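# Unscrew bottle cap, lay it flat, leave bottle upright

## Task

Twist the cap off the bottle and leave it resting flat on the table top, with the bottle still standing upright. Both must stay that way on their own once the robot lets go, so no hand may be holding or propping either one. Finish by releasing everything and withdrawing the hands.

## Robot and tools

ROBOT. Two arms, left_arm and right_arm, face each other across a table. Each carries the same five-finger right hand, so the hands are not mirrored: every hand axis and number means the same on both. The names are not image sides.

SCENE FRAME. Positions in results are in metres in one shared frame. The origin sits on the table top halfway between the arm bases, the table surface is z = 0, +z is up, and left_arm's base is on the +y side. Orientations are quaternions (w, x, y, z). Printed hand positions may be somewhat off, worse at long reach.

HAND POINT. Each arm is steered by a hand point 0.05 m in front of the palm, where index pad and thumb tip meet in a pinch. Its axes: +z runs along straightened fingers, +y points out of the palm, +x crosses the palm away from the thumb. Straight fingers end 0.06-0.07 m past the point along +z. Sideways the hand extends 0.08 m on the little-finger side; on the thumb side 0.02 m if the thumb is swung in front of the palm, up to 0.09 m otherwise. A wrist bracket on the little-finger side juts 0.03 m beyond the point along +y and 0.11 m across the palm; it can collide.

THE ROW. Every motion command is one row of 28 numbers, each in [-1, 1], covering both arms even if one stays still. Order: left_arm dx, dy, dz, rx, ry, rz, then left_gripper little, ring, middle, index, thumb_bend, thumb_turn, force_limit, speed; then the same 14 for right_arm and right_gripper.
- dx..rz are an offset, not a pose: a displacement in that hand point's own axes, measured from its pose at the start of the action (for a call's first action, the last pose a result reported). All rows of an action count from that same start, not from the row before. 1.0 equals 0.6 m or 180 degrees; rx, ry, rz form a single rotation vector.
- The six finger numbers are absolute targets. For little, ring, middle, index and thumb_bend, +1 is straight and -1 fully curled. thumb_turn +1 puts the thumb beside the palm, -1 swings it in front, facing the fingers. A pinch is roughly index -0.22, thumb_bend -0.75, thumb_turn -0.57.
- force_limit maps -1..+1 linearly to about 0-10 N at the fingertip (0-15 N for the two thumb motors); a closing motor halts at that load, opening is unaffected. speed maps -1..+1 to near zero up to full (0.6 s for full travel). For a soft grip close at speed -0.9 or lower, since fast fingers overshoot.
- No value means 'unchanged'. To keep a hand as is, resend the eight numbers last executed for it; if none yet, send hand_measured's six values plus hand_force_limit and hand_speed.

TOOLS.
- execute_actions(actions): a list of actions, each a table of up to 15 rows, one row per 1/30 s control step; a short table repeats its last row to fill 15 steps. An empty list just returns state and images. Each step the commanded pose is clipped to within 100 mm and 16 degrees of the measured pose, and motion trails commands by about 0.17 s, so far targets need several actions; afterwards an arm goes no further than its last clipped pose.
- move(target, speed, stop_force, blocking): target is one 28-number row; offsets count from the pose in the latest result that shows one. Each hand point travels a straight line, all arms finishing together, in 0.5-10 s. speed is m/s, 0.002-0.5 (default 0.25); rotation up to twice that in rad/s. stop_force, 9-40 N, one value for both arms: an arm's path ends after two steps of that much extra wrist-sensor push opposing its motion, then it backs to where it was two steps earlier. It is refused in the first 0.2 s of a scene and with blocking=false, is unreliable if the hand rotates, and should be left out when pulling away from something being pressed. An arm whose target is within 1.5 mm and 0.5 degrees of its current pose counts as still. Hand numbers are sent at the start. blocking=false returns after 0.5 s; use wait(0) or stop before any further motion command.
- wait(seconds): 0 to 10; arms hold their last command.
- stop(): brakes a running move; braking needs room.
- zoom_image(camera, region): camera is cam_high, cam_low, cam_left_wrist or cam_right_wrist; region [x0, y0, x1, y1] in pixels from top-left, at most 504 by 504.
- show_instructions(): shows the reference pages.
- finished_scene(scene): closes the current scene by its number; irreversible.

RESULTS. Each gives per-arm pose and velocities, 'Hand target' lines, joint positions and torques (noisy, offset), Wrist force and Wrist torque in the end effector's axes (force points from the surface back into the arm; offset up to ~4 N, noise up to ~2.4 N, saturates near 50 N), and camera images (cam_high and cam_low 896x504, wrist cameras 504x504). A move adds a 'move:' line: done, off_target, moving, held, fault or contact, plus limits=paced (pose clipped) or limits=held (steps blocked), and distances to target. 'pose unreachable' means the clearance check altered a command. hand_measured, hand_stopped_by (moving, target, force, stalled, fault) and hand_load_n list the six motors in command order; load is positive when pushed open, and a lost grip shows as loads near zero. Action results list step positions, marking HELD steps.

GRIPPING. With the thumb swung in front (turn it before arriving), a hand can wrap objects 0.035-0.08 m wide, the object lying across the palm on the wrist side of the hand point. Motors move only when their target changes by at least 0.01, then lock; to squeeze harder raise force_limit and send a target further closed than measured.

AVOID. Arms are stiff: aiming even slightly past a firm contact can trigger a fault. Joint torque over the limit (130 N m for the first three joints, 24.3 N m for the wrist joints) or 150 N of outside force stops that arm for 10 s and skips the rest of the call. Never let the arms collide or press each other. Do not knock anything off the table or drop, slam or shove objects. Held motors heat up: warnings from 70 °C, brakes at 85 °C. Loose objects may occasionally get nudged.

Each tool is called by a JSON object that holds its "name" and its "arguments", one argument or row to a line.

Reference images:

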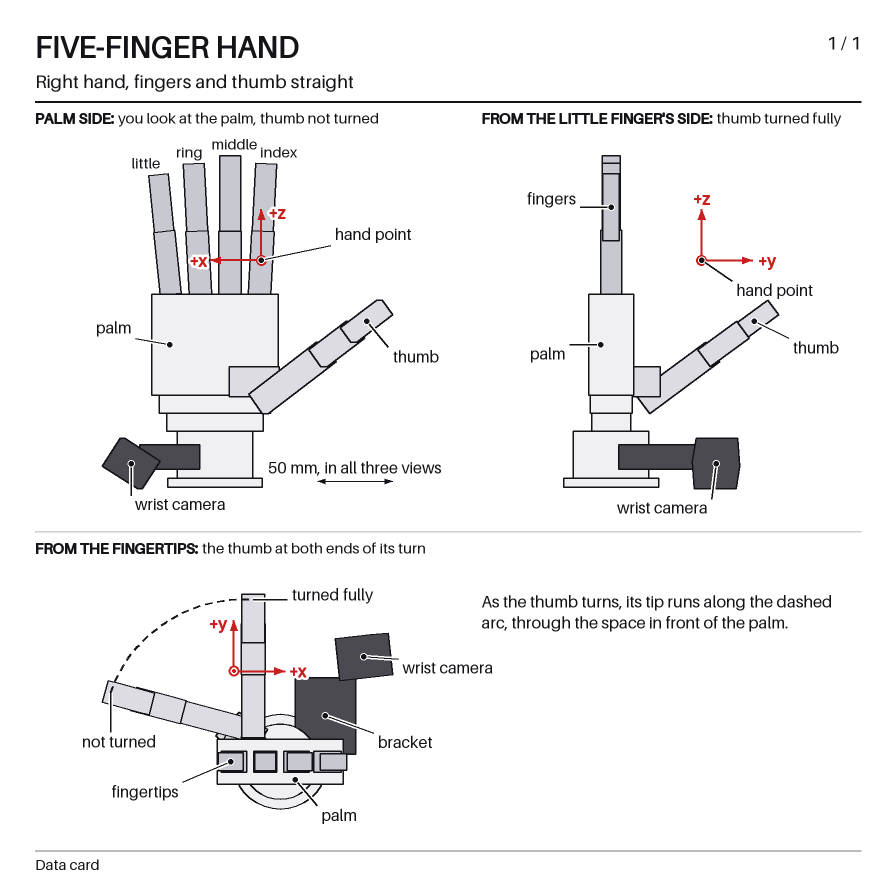

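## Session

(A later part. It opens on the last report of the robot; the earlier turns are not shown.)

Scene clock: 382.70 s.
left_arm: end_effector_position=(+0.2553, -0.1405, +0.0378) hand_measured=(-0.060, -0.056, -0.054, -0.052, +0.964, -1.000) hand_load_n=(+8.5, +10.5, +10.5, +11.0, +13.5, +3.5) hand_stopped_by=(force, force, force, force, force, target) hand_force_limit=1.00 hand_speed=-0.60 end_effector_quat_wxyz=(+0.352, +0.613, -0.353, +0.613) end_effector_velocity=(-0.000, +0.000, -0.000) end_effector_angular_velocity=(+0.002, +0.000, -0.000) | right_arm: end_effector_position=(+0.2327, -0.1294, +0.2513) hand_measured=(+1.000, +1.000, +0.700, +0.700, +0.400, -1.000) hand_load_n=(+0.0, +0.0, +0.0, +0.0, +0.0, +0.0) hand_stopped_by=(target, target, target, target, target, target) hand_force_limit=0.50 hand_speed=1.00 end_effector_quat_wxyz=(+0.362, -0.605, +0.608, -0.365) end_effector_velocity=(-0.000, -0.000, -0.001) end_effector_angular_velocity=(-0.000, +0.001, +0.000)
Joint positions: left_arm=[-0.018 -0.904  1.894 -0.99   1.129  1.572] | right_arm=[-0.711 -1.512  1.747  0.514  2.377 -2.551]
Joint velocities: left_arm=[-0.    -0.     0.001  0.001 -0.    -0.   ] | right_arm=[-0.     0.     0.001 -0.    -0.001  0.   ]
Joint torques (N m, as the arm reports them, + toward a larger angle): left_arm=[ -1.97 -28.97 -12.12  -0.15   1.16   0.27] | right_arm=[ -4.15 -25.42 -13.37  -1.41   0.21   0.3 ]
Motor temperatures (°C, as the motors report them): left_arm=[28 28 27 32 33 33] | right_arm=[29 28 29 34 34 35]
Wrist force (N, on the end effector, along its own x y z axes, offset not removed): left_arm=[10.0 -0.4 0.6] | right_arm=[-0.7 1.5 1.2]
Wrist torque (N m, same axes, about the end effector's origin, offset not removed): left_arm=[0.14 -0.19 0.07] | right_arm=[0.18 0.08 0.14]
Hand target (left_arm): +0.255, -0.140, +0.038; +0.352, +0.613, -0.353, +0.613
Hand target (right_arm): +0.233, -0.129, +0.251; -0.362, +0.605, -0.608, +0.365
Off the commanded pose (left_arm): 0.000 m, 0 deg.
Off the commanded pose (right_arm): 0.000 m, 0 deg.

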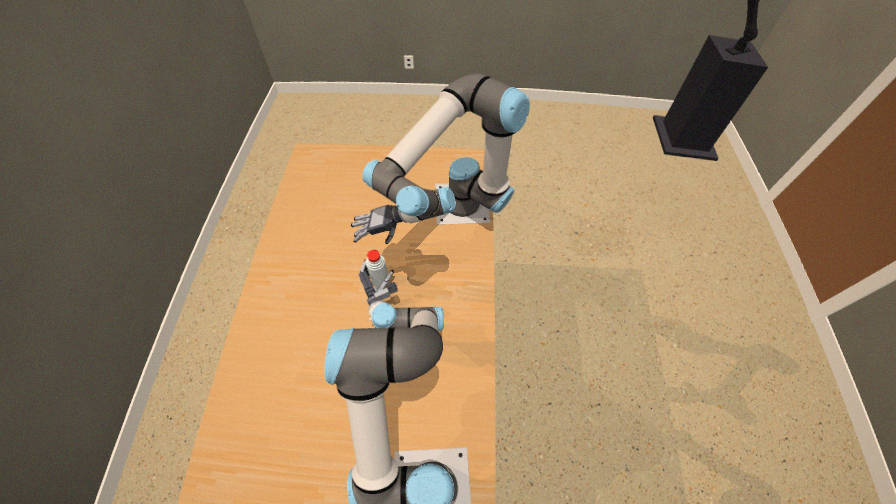

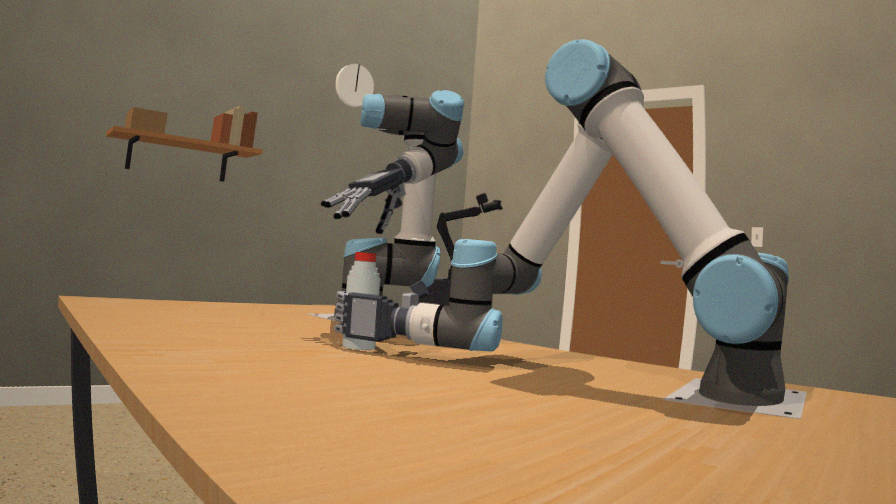

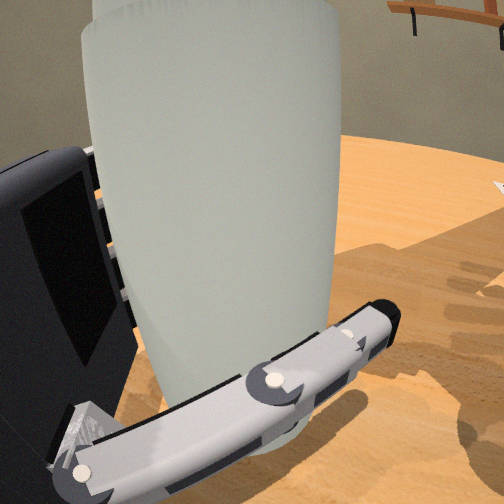

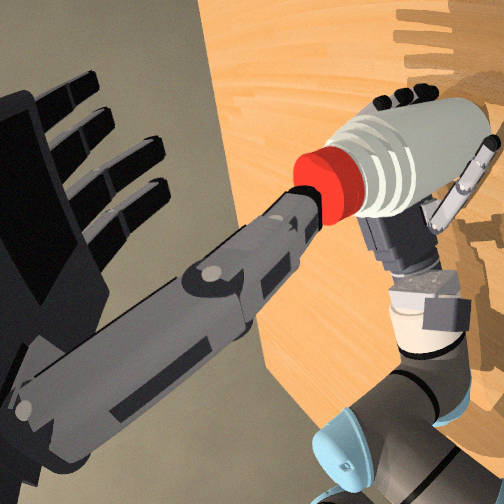

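{"name": "move", "arguments": {
  "target": [0,0,0,0,0,0,-0.98,-0.98,-0.98,-0.98,-0.9,-1,1,-0.6, 0,0.0577,0.0333,0,0,0,1,1,0.7,0.7,0.4,-1,0.5,1],
  "speed": 0.1
}}

Scene clock: 387.27 s.
left_arm: end_effector_position=(+0.2553, -0.1405, +0.0378) hand_measured=(-0.060, -0.056, -0.054, -0.052, +0.964, -1.000) hand_load_n=(+8.5, +10.5, +10.5, +11.0, +13.5, +3.5) hand_stopped_by=(force, force, force, force, force, target) hand_force_limit=1.00 hand_speed=-0.60 end_effector_quat_wxyz=(+0.352, +0.613, -0.353, +0.613) end_effector_velocity=(+0.000, +0.000, -0.000) end_effector_angular_velocity=(+0.001, +0.000, +0.000) | right_arm: end_effector_position=(+0.2339, -0.1295, +0.2117) hand_measured=(+1.000, +1.000, +0.700, +0.700, +0.400, -1.000) hand_load_n=(+0.0, +0.0, +0.0, +0.0, +0.0, +0.0) hand_stopped_by=(target, target, target, target, target, target) hand_force_limit=0.50 hand_speed=1.00 end_effector_quat_wxyz=(+0.362, -0.605, +0.608, -0.365) end_effector_velocity=(+0.000, -0.000, -0.003) end_effector_angular_velocity=(-0.000, -0.000, +0.000)
Joint positions: left_arm=[-0.018 -0.904  1.894 -0.99   1.129  1.572] | right_arm=[-0.714 -1.485  1.823  0.41   2.375 -2.554]
Joint velocities: left_arm=[ 0.     0.    -0.     0.001 -0.    -0.   ] | right_arm=[-0.     0.002  0.006 -0.009 -0.    -0.001]
Joint torques (N m, as the arm reports them, + toward a larger angle): left_arm=[ -1.5  -29.58 -12.99  -0.1    1.2    0.53] | right_arm=[ -6.31 -14.36 -13.98  -1.89  -1.17  -2.67]
Motor temperatures (°C, as the motors report them): left_arm=[28 28 27 32 33 33] | right_arm=[29 28 29 34 34 35]
Wrist force (N, on the end effector, along its own x y z axes, offset not removed): left_arm=[7.3 -1.1 0.4] | right_arm=[0.7 -0.8 0.9]
Wrist torque (N m, same axes, about the end effector's origin, offset not removed): left_arm=[-0.06 0.04 -0.42] | right_arm=[-0.34 -0.30 0.06]
Hand target (left_arm): +0.255, -0.140, +0.038; +0.352, +0.613, -0.353, +0.613
Hand target (right_arm): +0.234, -0.129, +0.211; -0.362, +0.605, -0.608, +0.365
Off the commanded pose (left_arm): 0.000 m, 0 deg.
Off the commanded pose (right_arm): 0.000 m, 0 deg.
move: done

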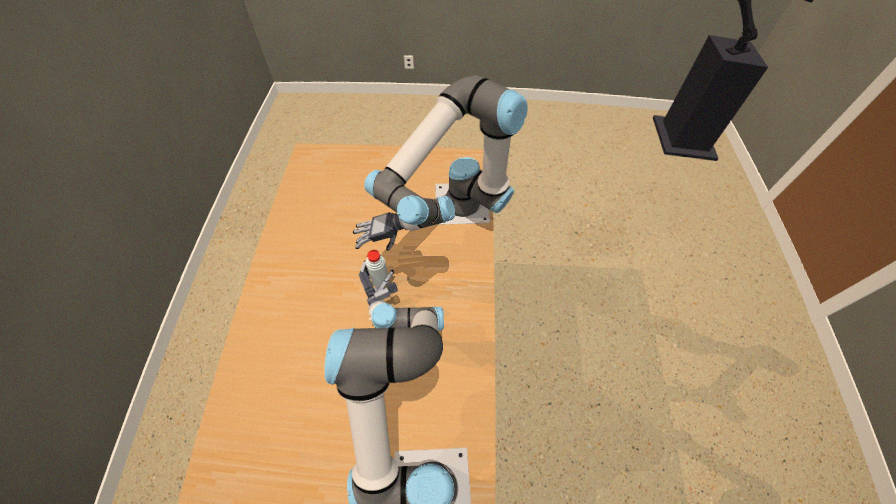

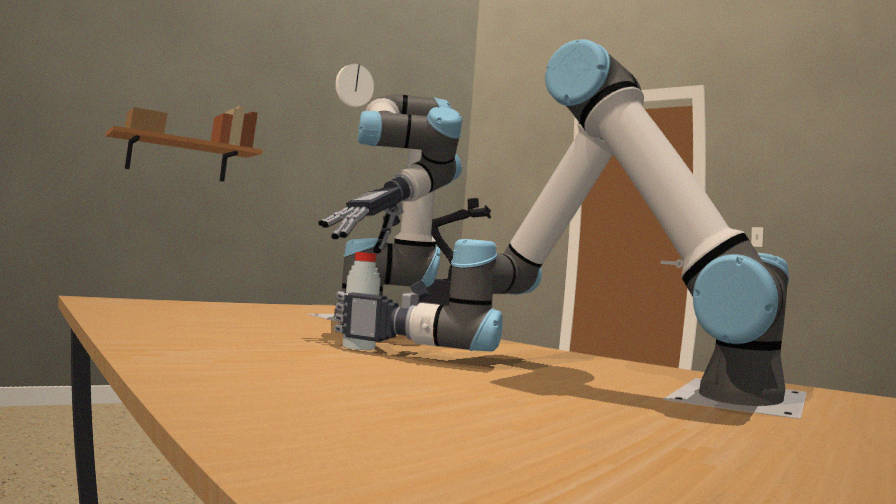

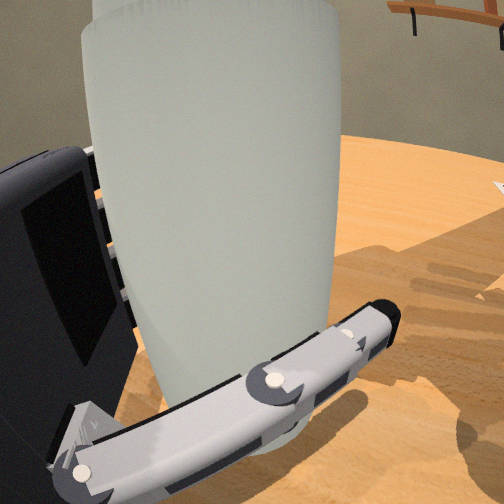

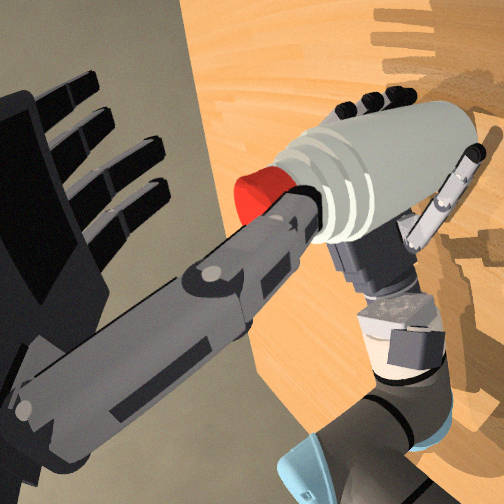

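{"name": "move", "arguments": {
  "target": [0,0,0,0,0,0,-0.98,-0.98,-0.98,-0.98,-0.9,-1,1,-0.6, 0,0.029,0.0167,0,0,0,1,1,0.7,0.7,0.4,-1,0.5,1],
  "speed": 0.05
}}

{"name": "zoom_image", "arguments": {
  "camera": "cam_low",
  "region": [290,160,470,300]
}}

{"name": "zoom_image", "arguments": {
  "camera": "cam_high",
  "region": [330,200,450,310]
}}

Scene clock: 396.60 s.
left_arm: end_effector_position=(+0.2553, -0.1405, +0.0378) hand_measured=(-0.060, -0.056, -0.054, -0.052, +0.964, -1.000) hand_load_n=(+8.5, +10.5, +10.5, +11.0, +13.5, +3.5) hand_stopped_by=(force, force, force, force, force, target) hand_force_limit=1.00 hand_speed=-0.60 end_effector_quat_wxyz=(+0.352, +0.613, -0.353, +0.613) end_effector_velocity=(+0.000, +0.000, -0.001) end_effector_angular_velocity=(+0.001, +0.000, +0.000) | right_arm: end_effector_position=(+0.2345, -0.1295, +0.1919) hand_measured=(+1.000, +1.000, +0.700, +0.700, +0.400, -1.000) hand_load_n=(+0.0, +0.0, +0.0, +0.0, +0.0, +0.0) hand_stopped_by=(target, target, target, target, target, target) hand_force_limit=0.50 hand_speed=1.00 end_effector_quat_wxyz=(+0.362, -0.605, +0.608, -0.365) end_effector_velocity=(-0.000, -0.000, -0.003) end_effector_angular_velocity=(-0.001, +0.000, +0.000)
Joint positions: left_arm=[-0.018 -0.904  1.894 -0.99   1.129  1.572] | right_arm=[-0.715 -1.468  1.857  0.357  2.374 -2.556]
Joint velocities: left_arm=[ 0.     0.001  0.    -0.    -0.     0.   ] | right_arm=[-0.     0.003  0.005 -0.007  0.    -0.   ]
Joint torques (N m, as the arm reports them, + toward a larger angle): left_arm=[ -1.67 -30.19 -13.15  -0.23   1.07   0.55] | right_arm=[ -6.69 -14.39 -11.13  -1.73  -1.05  -2.5 ]
Motor temperatures (°C, as the motors report them): left_arm=[28 28 27 32 33 33] | right_arm=[29 29 29 34 34 35]
Wrist force (N, on the end effector, along its own x y z axes, offset not removed): left_arm=[15.6 1.0 2.2] | right_arm=[0.4 0.8 -2.3]
Wrist torque (N m, same axes, about the end effector's origin, offset not removed): left_arm=[0.31 -1.25 0.40] | right_arm=[0.38 0.13 0.01]
Hand target (left_arm): +0.255, -0.140, +0.038; +0.352, +0.613, -0.353, +0.613
Hand target (right_arm): +0.235, -0.130, +0.192; -0.362, +0.605, -0.608, +0.365
Off the commanded pose (left_arm): 0.000 m, 0 deg.
Off the commanded pose (right_arm): 0.000 m, 0 deg.
move: done

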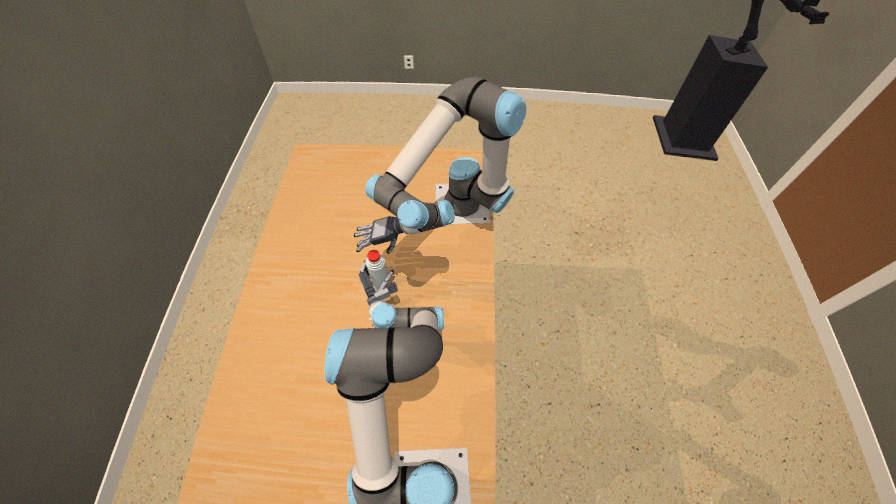

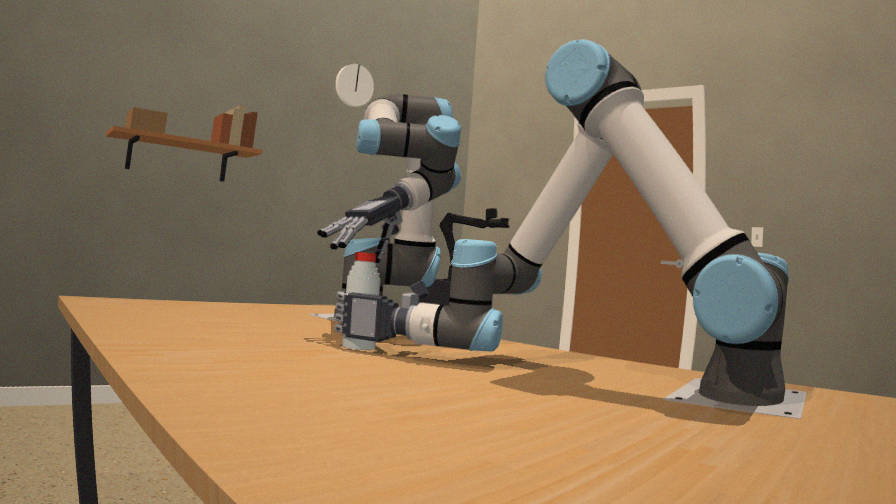

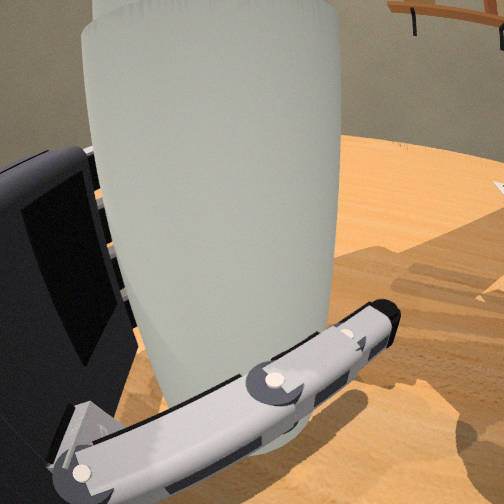

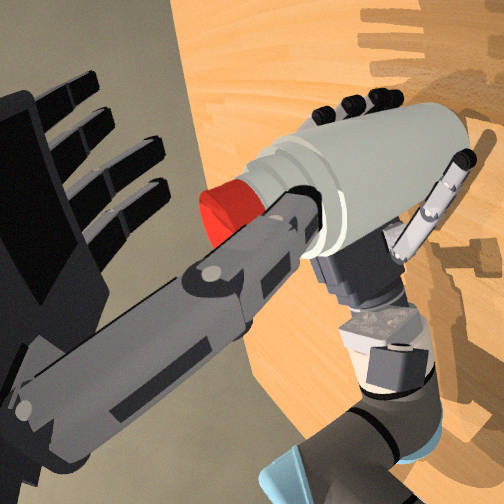

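Region (290, 160, 470, 300) of cam_low's 896x504 image, scaled by 2.800, with more detail than that image has.

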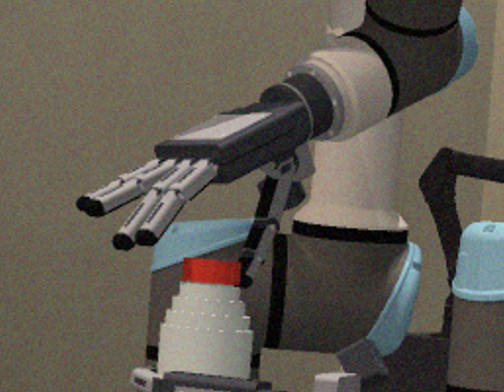

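Region (330, 200, 450, 310) of cam_high's 896x504 image, scaled by 4.200, with more detail than that image has; it fills the top 462 rows of this view, and the rest is white.

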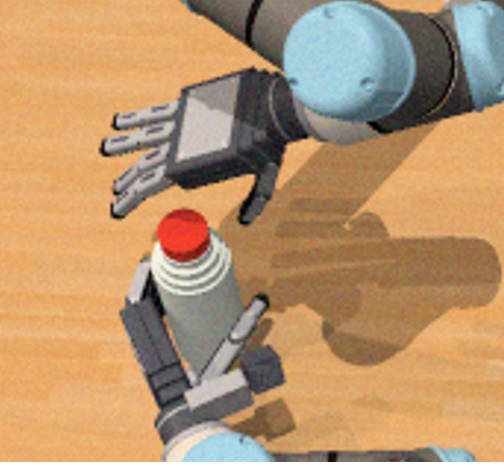

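{"name": "move", "arguments": {
  "target": [0,0,0,0,0,0,-0.98,-0.98,-0.98,-0.98,-0.9,-1,1,-0.6, -0.02,0.008,-0.0144,0,0,0,1,1,0.7,0.7,0.4,-1,0.5,1],
  "speed": 0.05
}}

{"name": "zoom_image", "arguments": {
  "camera": "cam_low",
  "region": [290,160,470,300]
}}

{"name": "zoom_image", "arguments": {
  "camera": "cam_high",
  "region": [330,200,450,310]
}}

Scene clock: 403.03 s.
left_arm: end_effector_position=(+0.2553, -0.1405, +0.0378) hand_measured=(-0.060, -0.056, -0.054, -0.052, +0.964, -1.000) hand_load_n=(+8.5, +10.5, +10.5, +11.0, +13.5, +3.5) hand_stopped_by=(force, force, force, force, force, target) hand_force_limit=1.00 hand_speed=-0.60 end_effector_quat_wxyz=(+0.352, +0.613, -0.353, +0.613) end_effector_velocity=(+0.000, +0.000, +0.001) end_effector_angular_velocity=(-0.001, +0.000, +0.000) | right_arm: end_effector_position=(+0.2248, -0.1177, +0.1917) hand_measured=(+1.000, +1.000, +0.700, +0.700, +0.400, -1.000) hand_load_n=(+0.0, +0.0, +0.0, +0.0, +0.0, +0.0) hand_stopped_by=(target, target, target, target, target, target) hand_force_limit=0.50 hand_speed=1.00 end_effector_quat_wxyz=(+0.362, -0.605, +0.608, -0.364) end_effector_velocity=(-0.001, +0.003, +0.001) end_effector_angular_velocity=(+0.002, -0.001, -0.001)
Joint positions: left_arm=[-0.018 -0.904  1.894 -0.99   1.129  1.572] | right_arm=[-0.673 -1.438  1.83   0.386  2.404 -2.513]
Joint velocities: left_arm=[ 0.    -0.002  0.001  0.    -0.    -0.   ] | right_arm=[ 0.007  0.006 -0.007  0.005  0.006  0.008]
Joint torques (N m, as the arm reports them, + toward a larger angle): left_arm=[ -1.37 -28.93 -12.47  -0.19   0.92   0.46] | right_arm=[  8.79 -15.76 -27.48   3.41   2.75   1.87]
Motor temperatures (°C, as the motors report them): left_arm=[28 28 27 32 33 33] | right_arm=[29 29 29 34 34 35]
Wrist force (N, on the end effector, along its own x y z axes, offset not removed): left_arm=[12.9 -1.2 0.5] | right_arm=[-3.7 3.4 -2.3]
Wrist torque (N m, same axes, about the end effector's origin, offset not removed): left_arm=[0.12 -0.64 0.21] | right_arm=[0.73 0.52 -0.03]
Hand target (left_arm): +0.255, -0.140, +0.038; +0.352, +0.613, -0.353, +0.613
Hand target (right_arm): +0.225, -0.118, +0.192; -0.362, +0.605, -0.608, +0.364
Off the commanded pose (left_arm): 0.000 m, 0 deg.
Off the commanded pose (right_arm): 0.000 m, 0 deg.
move: done

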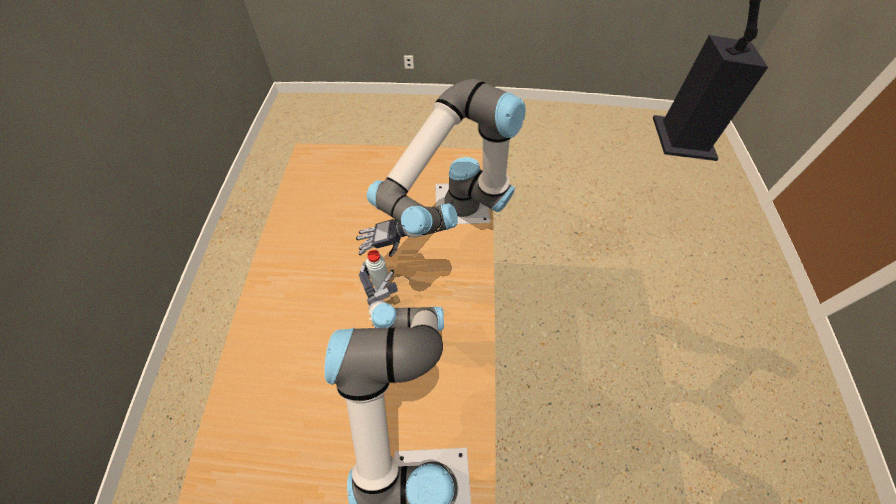

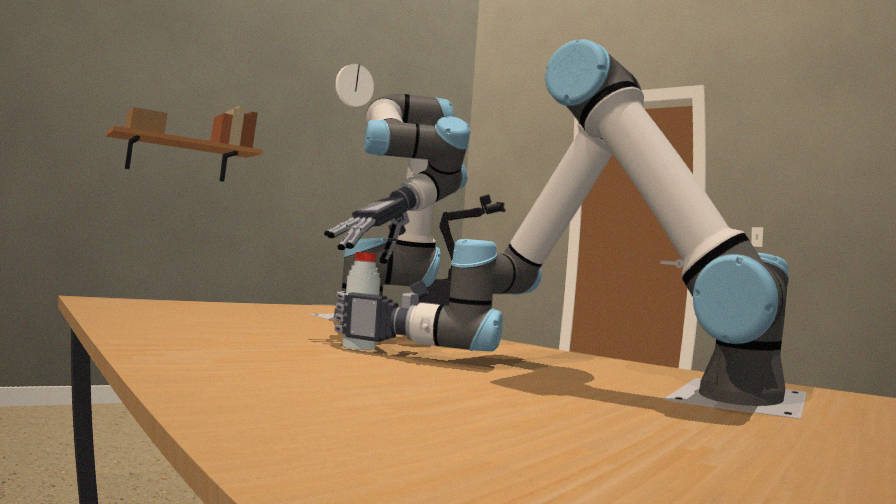

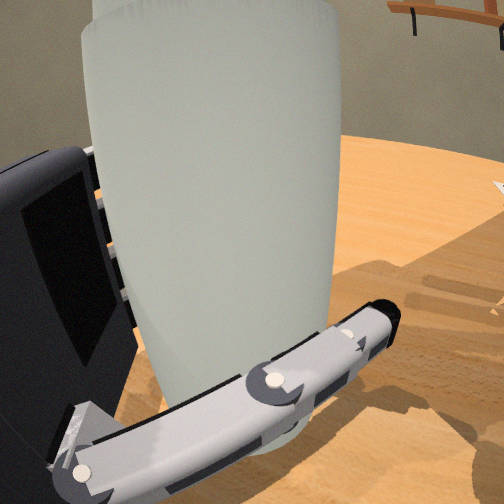

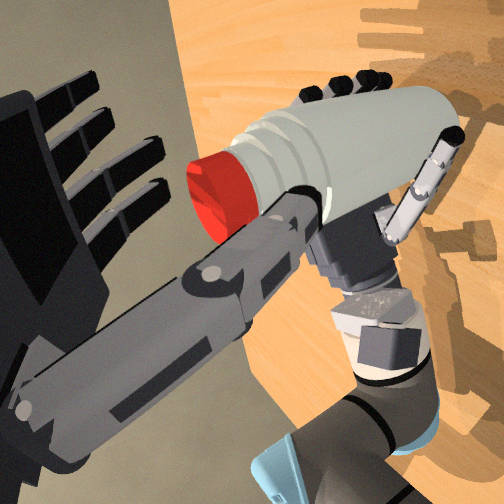

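Region (290, 160, 470, 300) of cam_low's 896x504 image, scaled by 2.800, with more detail than that image has.

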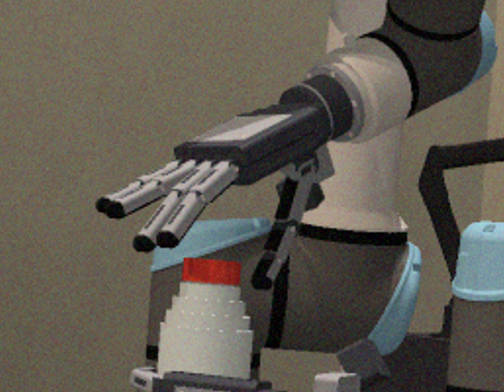

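Region (330, 200, 450, 310) of cam_high's 896x504 image, scaled by 4.200, with more detail than that image has; it fills the top 462 rows of this view, and the rest is white.

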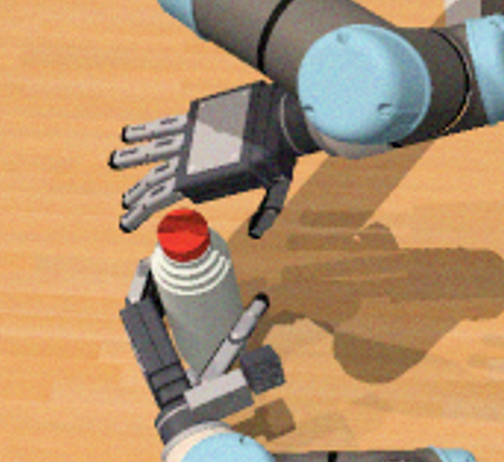

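{"name": "move", "arguments": {
  "target": [0,0,0,0,0,0,-0.98,-0.98,-0.98,-0.98,-0.9,-1,1,-0.6, 0,0.0159,0.0092,0,0,0,1,1,0.7,0.7,0.4,-1,0.5,1],
  "speed": 0.03
}}

{"name": "zoom_image", "arguments": {
  "camera": "cam_low",
  "region": [290,160,470,300]
}}

Scene clock: 408.23 s.
left_arm: end_effector_position=(+0.2553, -0.1405, +0.0378) hand_measured=(-0.060, -0.056, -0.054, -0.052, +0.964, -1.000) hand_load_n=(+8.5, +10.5, +10.5, +11.0, +13.5, +3.5) hand_stopped_by=(force, force, force, force, force, target) hand_force_limit=1.00 hand_speed=-0.60 end_effector_quat_wxyz=(+0.352, +0.613, -0.353, +0.613) end_effector_velocity=(-0.000, +0.000, -0.000) end_effector_angular_velocity=(+0.001, -0.000, -0.000) | right_arm: end_effector_position=(+0.2251, -0.1177, +0.1810) hand_measured=(+1.000, +1.000, +0.700, +0.700, +0.400, -1.000) hand_load_n=(+0.0, +0.0, +0.0, +0.0, +0.0, +0.0) hand_stopped_by=(target, target, target, target, target, target) hand_force_limit=0.50 hand_speed=1.00 end_effector_quat_wxyz=(+0.362, -0.605, +0.608, -0.364) end_effector_velocity=(+0.000, +0.000, -0.002) end_effector_angular_velocity=(+0.001, -0.000, +0.000)
Joint positions: left_arm=[-0.018 -0.904  1.894 -0.99   1.129  1.572] | right_arm=[-0.673 -1.427  1.848  0.357  2.404 -2.514]
Joint velocities: left_arm=[-0.    -0.    -0.     0.001 -0.     0.   ] | right_arm=[-0.     0.002  0.005 -0.008 -0.    -0.   ]
Joint torques (N m, as the arm reports them, + toward a larger angle): left_arm=[ -2.03 -29.38 -13.1   -0.06   0.74   0.53] | right_arm=[ -5.44 -14.15 -13.09  -1.45  -1.03  -2.52]
Motor temperatures (°C, as the motors report them): left_arm=[28 28 27 32 33 33] | right_arm=[29 29 29 34 34 35]
Wrist force (N, on the end effector, along its own x y z axes, offset not removed): left_arm=[12.2 -2.1 1.1] | right_arm=[-0.8 2.3 -1.7]
Wrist torque (N m, same axes, about the end effector's origin, offset not removed): left_arm=[-0.10 -0.59 0.25] | right_arm=[0.39 0.37 0.12]
Hand target (left_arm): +0.255, -0.140, +0.038; +0.352, +0.613, -0.353, +0.613
Hand target (right_arm): +0.225, -0.118, +0.181; -0.362, +0.605, -0.608, +0.364
Off the commanded pose (left_arm): 0.000 m, 0 deg.
Off the commanded pose (right_arm): 0.000 m, 0 deg.
move: done

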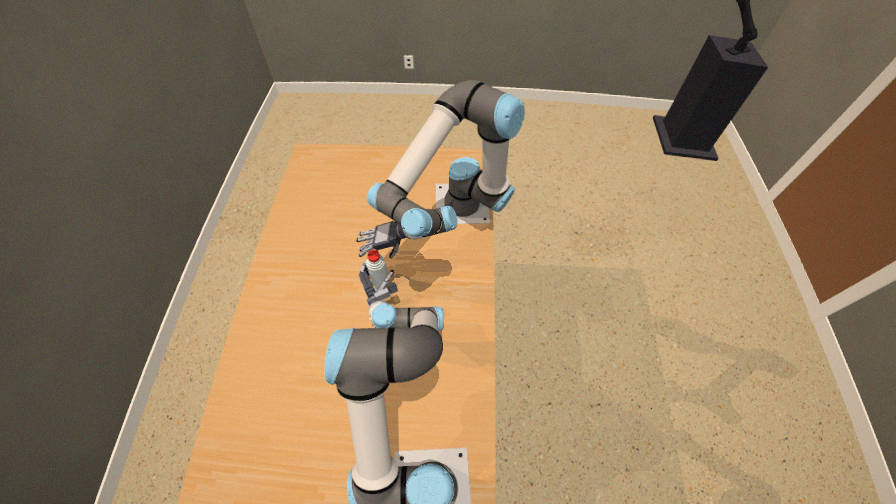

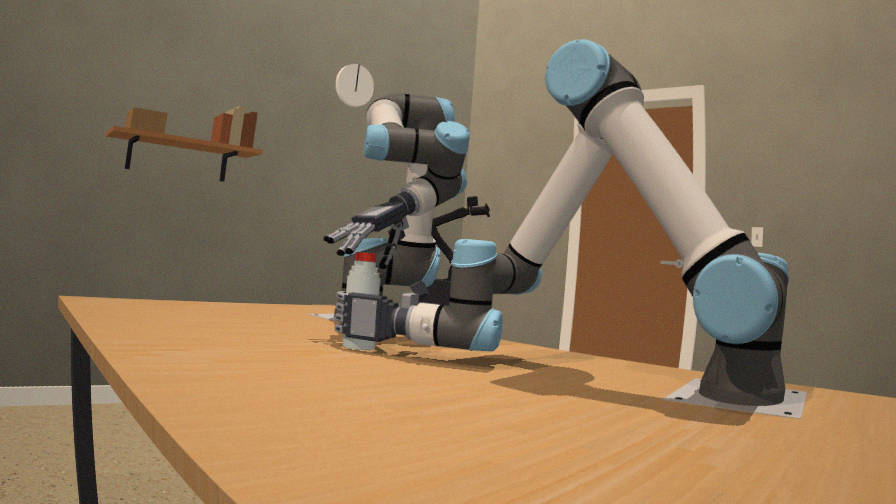

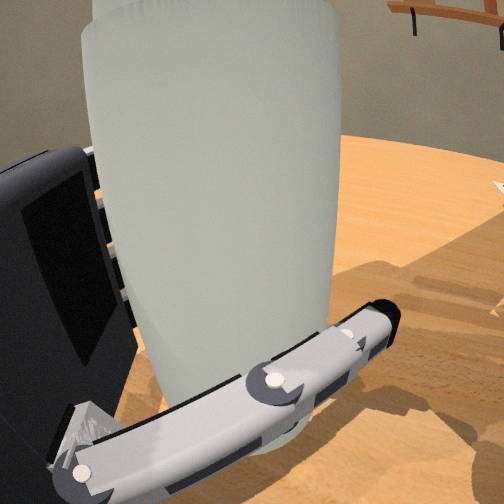

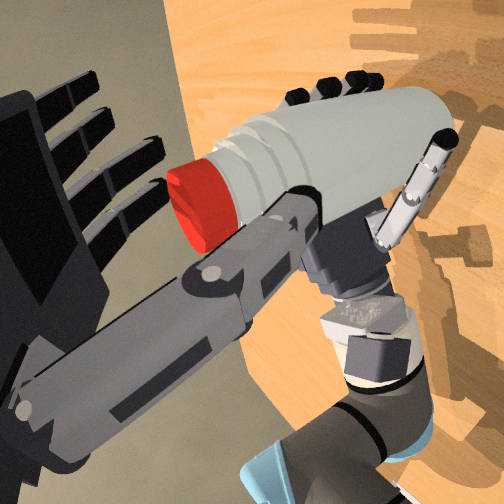

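Region (290, 160, 470, 300) of cam_low's 896x504 image, scaled by 2.800, with more detail than that image has.

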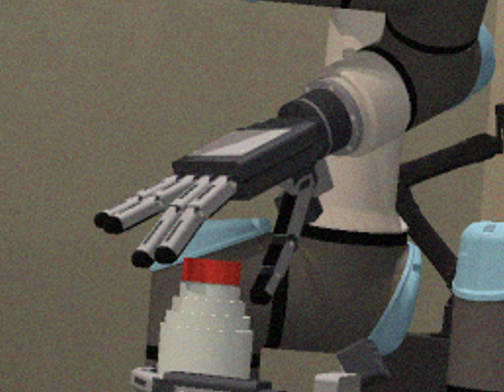

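{"name": "move", "arguments": {
  "target": [0,0,0,0,0,0,-0.98,-0.98,-0.98,-0.98,-0.9,-1,1,-0.6, 0,0,0,0,0,0,1,1,-0.3,-0.3,-0.7,-1,0.2,-0.6]
}}

{"name": "zoom_image", "arguments": {
  "camera": "cam_low",
  "region": [290,160,470,300]
}}

Scene clock: 417.13 s.
left_arm: end_effector_position=(+0.2553, -0.1405, +0.0378) hand_measured=(-0.060, -0.056, -0.054, -0.050, +0.964, -1.000) hand_load_n=(+1.5, +5.0, +8.0, +12.0, +13.5, +4.0) hand_stopped_by=(force, force, force, force, force, target) hand_force_limit=1.00 hand_speed=-0.60 end_effector_quat_wxyz=(+0.352, +0.613, -0.353, +0.613) end_effector_velocity=(+0.000, -0.001, +0.002) end_effector_angular_velocity=(-0.002, +0.000, -0.000) | right_arm: end_effector_position=(+0.2251, -0.1177, +0.1810) hand_measured=(+1.000, +1.000, +0.304, +0.438, -0.700, -1.000) hand_load_n=(+0.0, +0.0, +5.5, +1.5, +0.0, +0.0) hand_stopped_by=(target, target, force, force, target, target) hand_force_limit=0.20 hand_speed=-0.60 end_effector_quat_wxyz=(+0.362, -0.605, +0.608, -0.364) end_effector_velocity=(-0.000, -0.000, -0.000) end_effector_angular_velocity=(-0.001, +0.001, -0.000)
Joint positions: left_arm=[-0.018 -0.904  1.894 -0.99   1.129  1.572] | right_arm=[-0.673 -1.427  1.848  0.357  2.404 -2.514]
Joint velocities: left_arm=[-0.    -0.001 -0.002  0.002 -0.    -0.   ] | right_arm=[-0.     0.001  0.     0.001  0.     0.001]
Joint torques (N m, as the arm reports them, + toward a larger angle): left_arm=[ 16.62 -28.42 -12.05   3.16  -1.78   0.64] | right_arm=[ 13.06 -32.34 -21.79  -1.06   0.7    2.03]
Motor temperatures (°C, as the motors report them): left_arm=[28 28 27 32 33 33] | right_arm=[29 29 29 34 34 35]
Wrist force (N, on the end effector, along its own x y z axes, offset not removed): left_arm=[13.8 9.8 -12.7] | right_arm=[3.3 -4.6 5.4]
Wrist torque (N m, same axes, about the end effector's origin, offset not removed): left_arm=[0.47 0.19 0.56] | right_arm=[0.46 0.34 -0.03]
Hand target (left_arm): +0.255, -0.140, +0.038; +0.352, +0.613, -0.353, +0.613
Hand target (right_arm): +0.225, -0.118, +0.181; -0.362, +0.605, -0.608, +0.364
Off the commanded pose (left_arm): 0.000 m, 0 deg.
Off the commanded pose (right_arm): 0.000 m, 0 deg.
move: done

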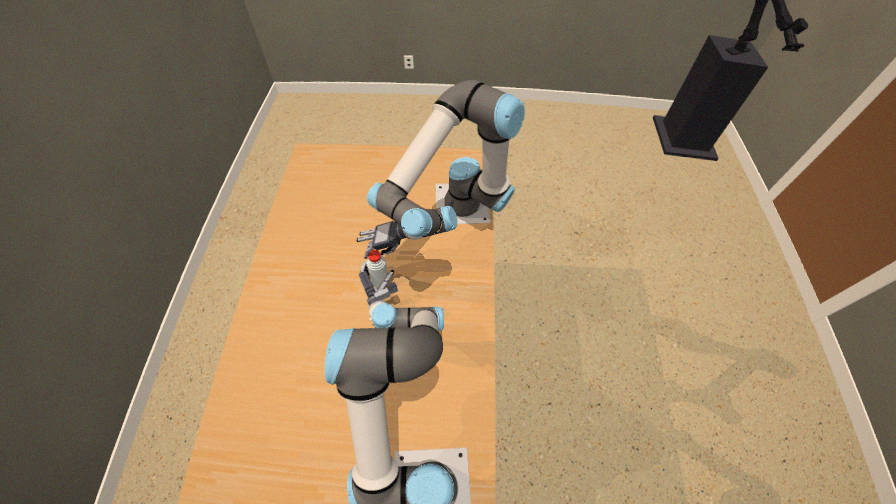

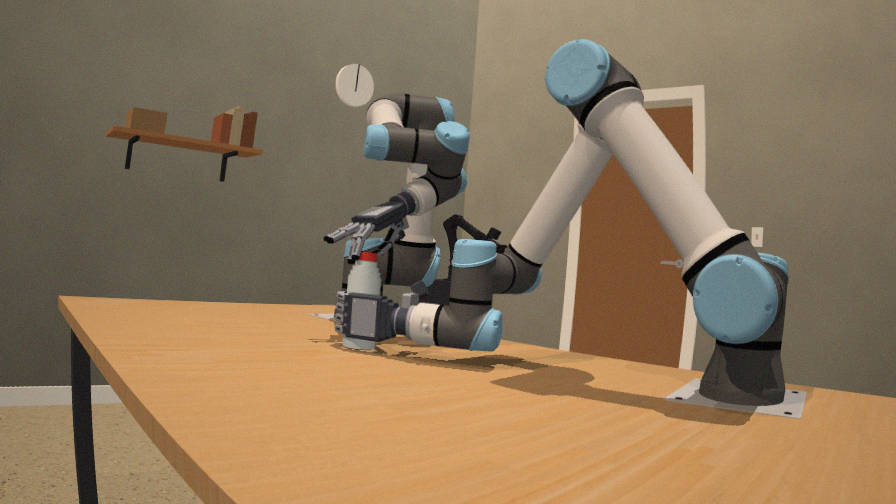

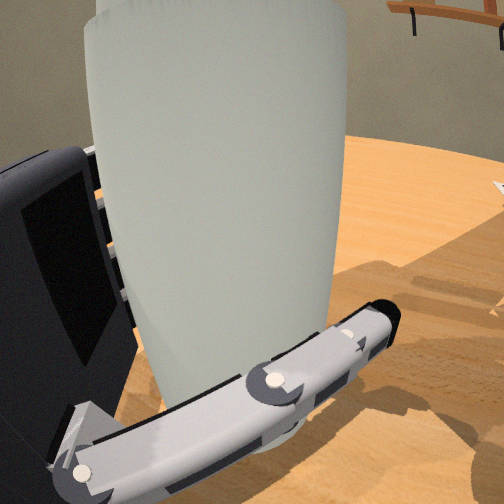

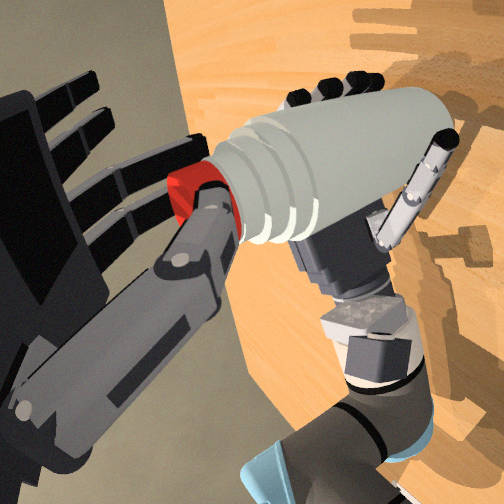

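Region (290, 160, 470, 300) of cam_low's 896x504 image, scaled by 2.800, with more detail than that image has.

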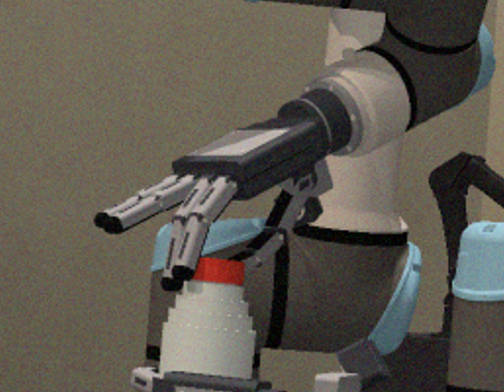

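{"name": "move", "arguments": {
  "target": [0,0,0,0,0,0,-0.98,-0.98,-0.98,-0.98,-0.9,-1,1,-0.6, 0,0,0,0,0,0,1,1,-0.3,-0.3,-0.98,-1,0.3,-0.6]
}}

{"name": "zoom_image", "arguments": {
  "camera": "cam_low",
  "region": [290,160,470,300]
}}

Scene clock: 420.20 s.
left_arm: end_effector_position=(+0.2553, -0.1405, +0.0378) hand_measured=(-0.060, -0.056, -0.054, -0.050, +0.964, -1.000) hand_load_n=(+1.5, +5.0, +8.5, +12.5, +13.0, +3.5) hand_stopped_by=(force, force, force, force, force, target) hand_force_limit=1.00 hand_speed=-0.60 end_effector_quat_wxyz=(+0.352, +0.613, -0.353, +0.613) end_effector_velocity=(-0.000, -0.000, +0.000) end_effector_angular_velocity=(-0.001, +0.000, -0.000) | right_arm: end_effector_position=(+0.2251, -0.1177, +0.1810) hand_measured=(+1.000, +1.000, +0.304, +0.438, -0.920, -1.000) hand_load_n=(+0.0, +0.0, +5.5, +8.5, +9.5, -2.0) hand_stopped_by=(target, target, force, force, force, target) hand_force_limit=0.30 hand_speed=-0.60 end_effector_quat_wxyz=(+0.362, -0.605, +0.608, -0.364) end_effector_velocity=(-0.000, -0.000, +0.000) end_effector_angular_velocity=(-0.000, -0.000, -0.000)
Joint positions: left_arm=[-0.018 -0.904  1.894 -0.99   1.129  1.572] | right_arm=[-0.673 -1.427  1.848  0.357  2.404 -2.514]
Joint velocities: left_arm=[-0.    -0.     0.001 -0.002  0.    -0.   ] | right_arm=[ 0.    -0.     0.    -0.     0.001 -0.   ]
Joint torques (N m, as the arm reports them, + toward a larger angle): left_arm=[  4.   -30.31 -12.06   1.66  -1.86   0.42] | right_arm=[ 11.71 -32.72 -22.55  -0.97   0.38   1.85]
Motor temperatures (°C, as the motors report them): left_arm=[28 28 27 32 33 33] | right_arm=[29 29 29 34 34 35]
Wrist force (N, on the end effector, along its own x y z axes, offset not removed): left_arm=[12.3 -0.2 -9.4] | right_arm=[5.6 -1.8 0.7]
Wrist torque (N m, same axes, about the end effector's origin, offset not removed): left_arm=[-0.13 0.21 0.45] | right_arm=[0.33 0.19 0.07]
Hand target (left_arm): +0.255, -0.140, +0.038; +0.352, +0.613, -0.353, +0.613
Hand target (right_arm): +0.225, -0.118, +0.181; -0.362, +0.605, -0.608, +0.364
Off the commanded pose (left_arm): 0.000 m, 0 deg.
Off the commanded pose (right_arm): 0.000 m, 0 deg.
move: done

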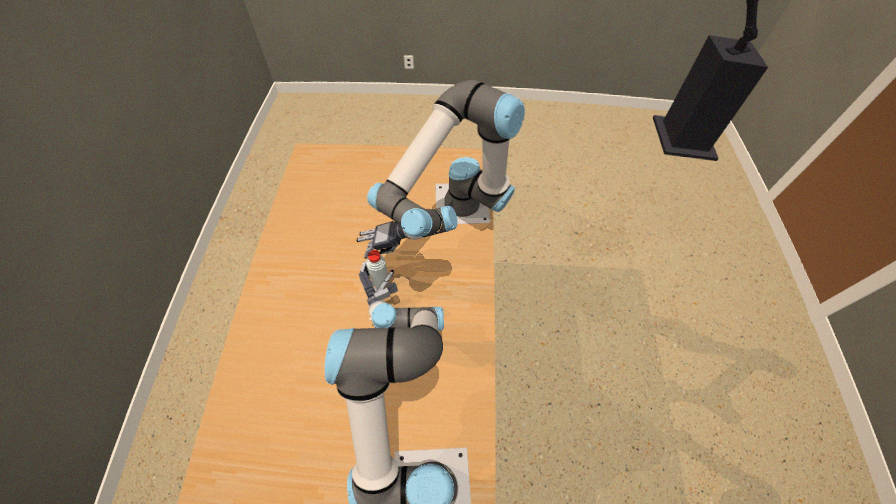

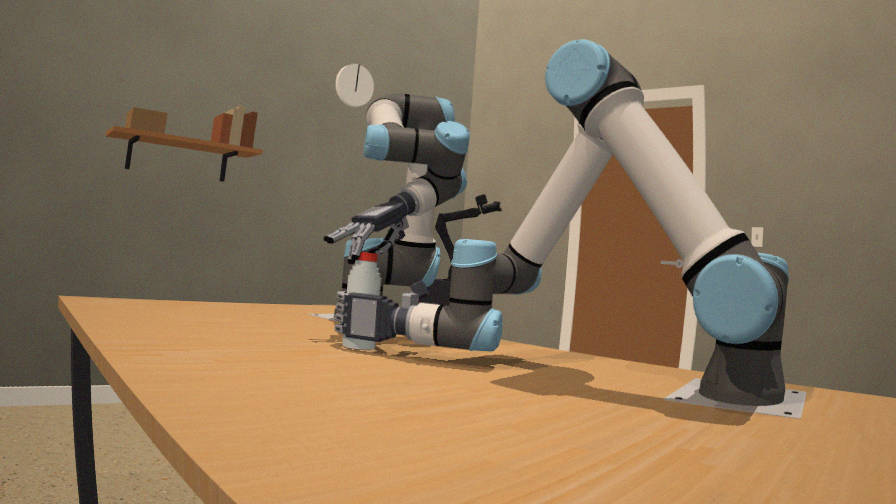

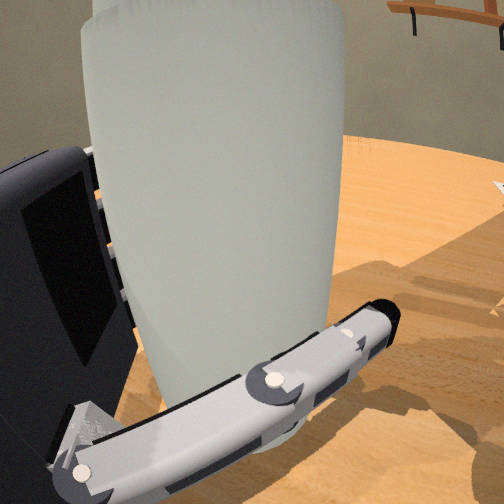

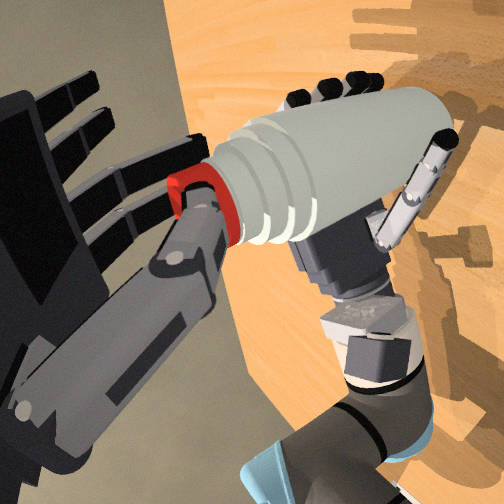

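Region (290, 160, 470, 300) of cam_low's 896x504 image, scaled by 2.800, with more detail than that image has.

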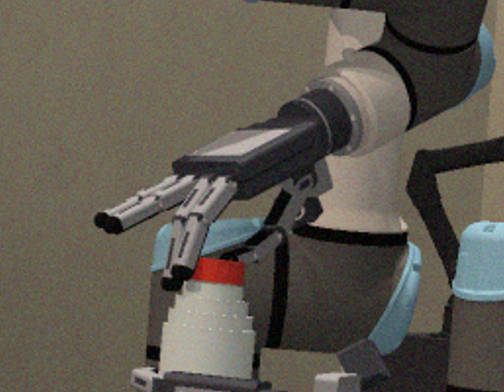

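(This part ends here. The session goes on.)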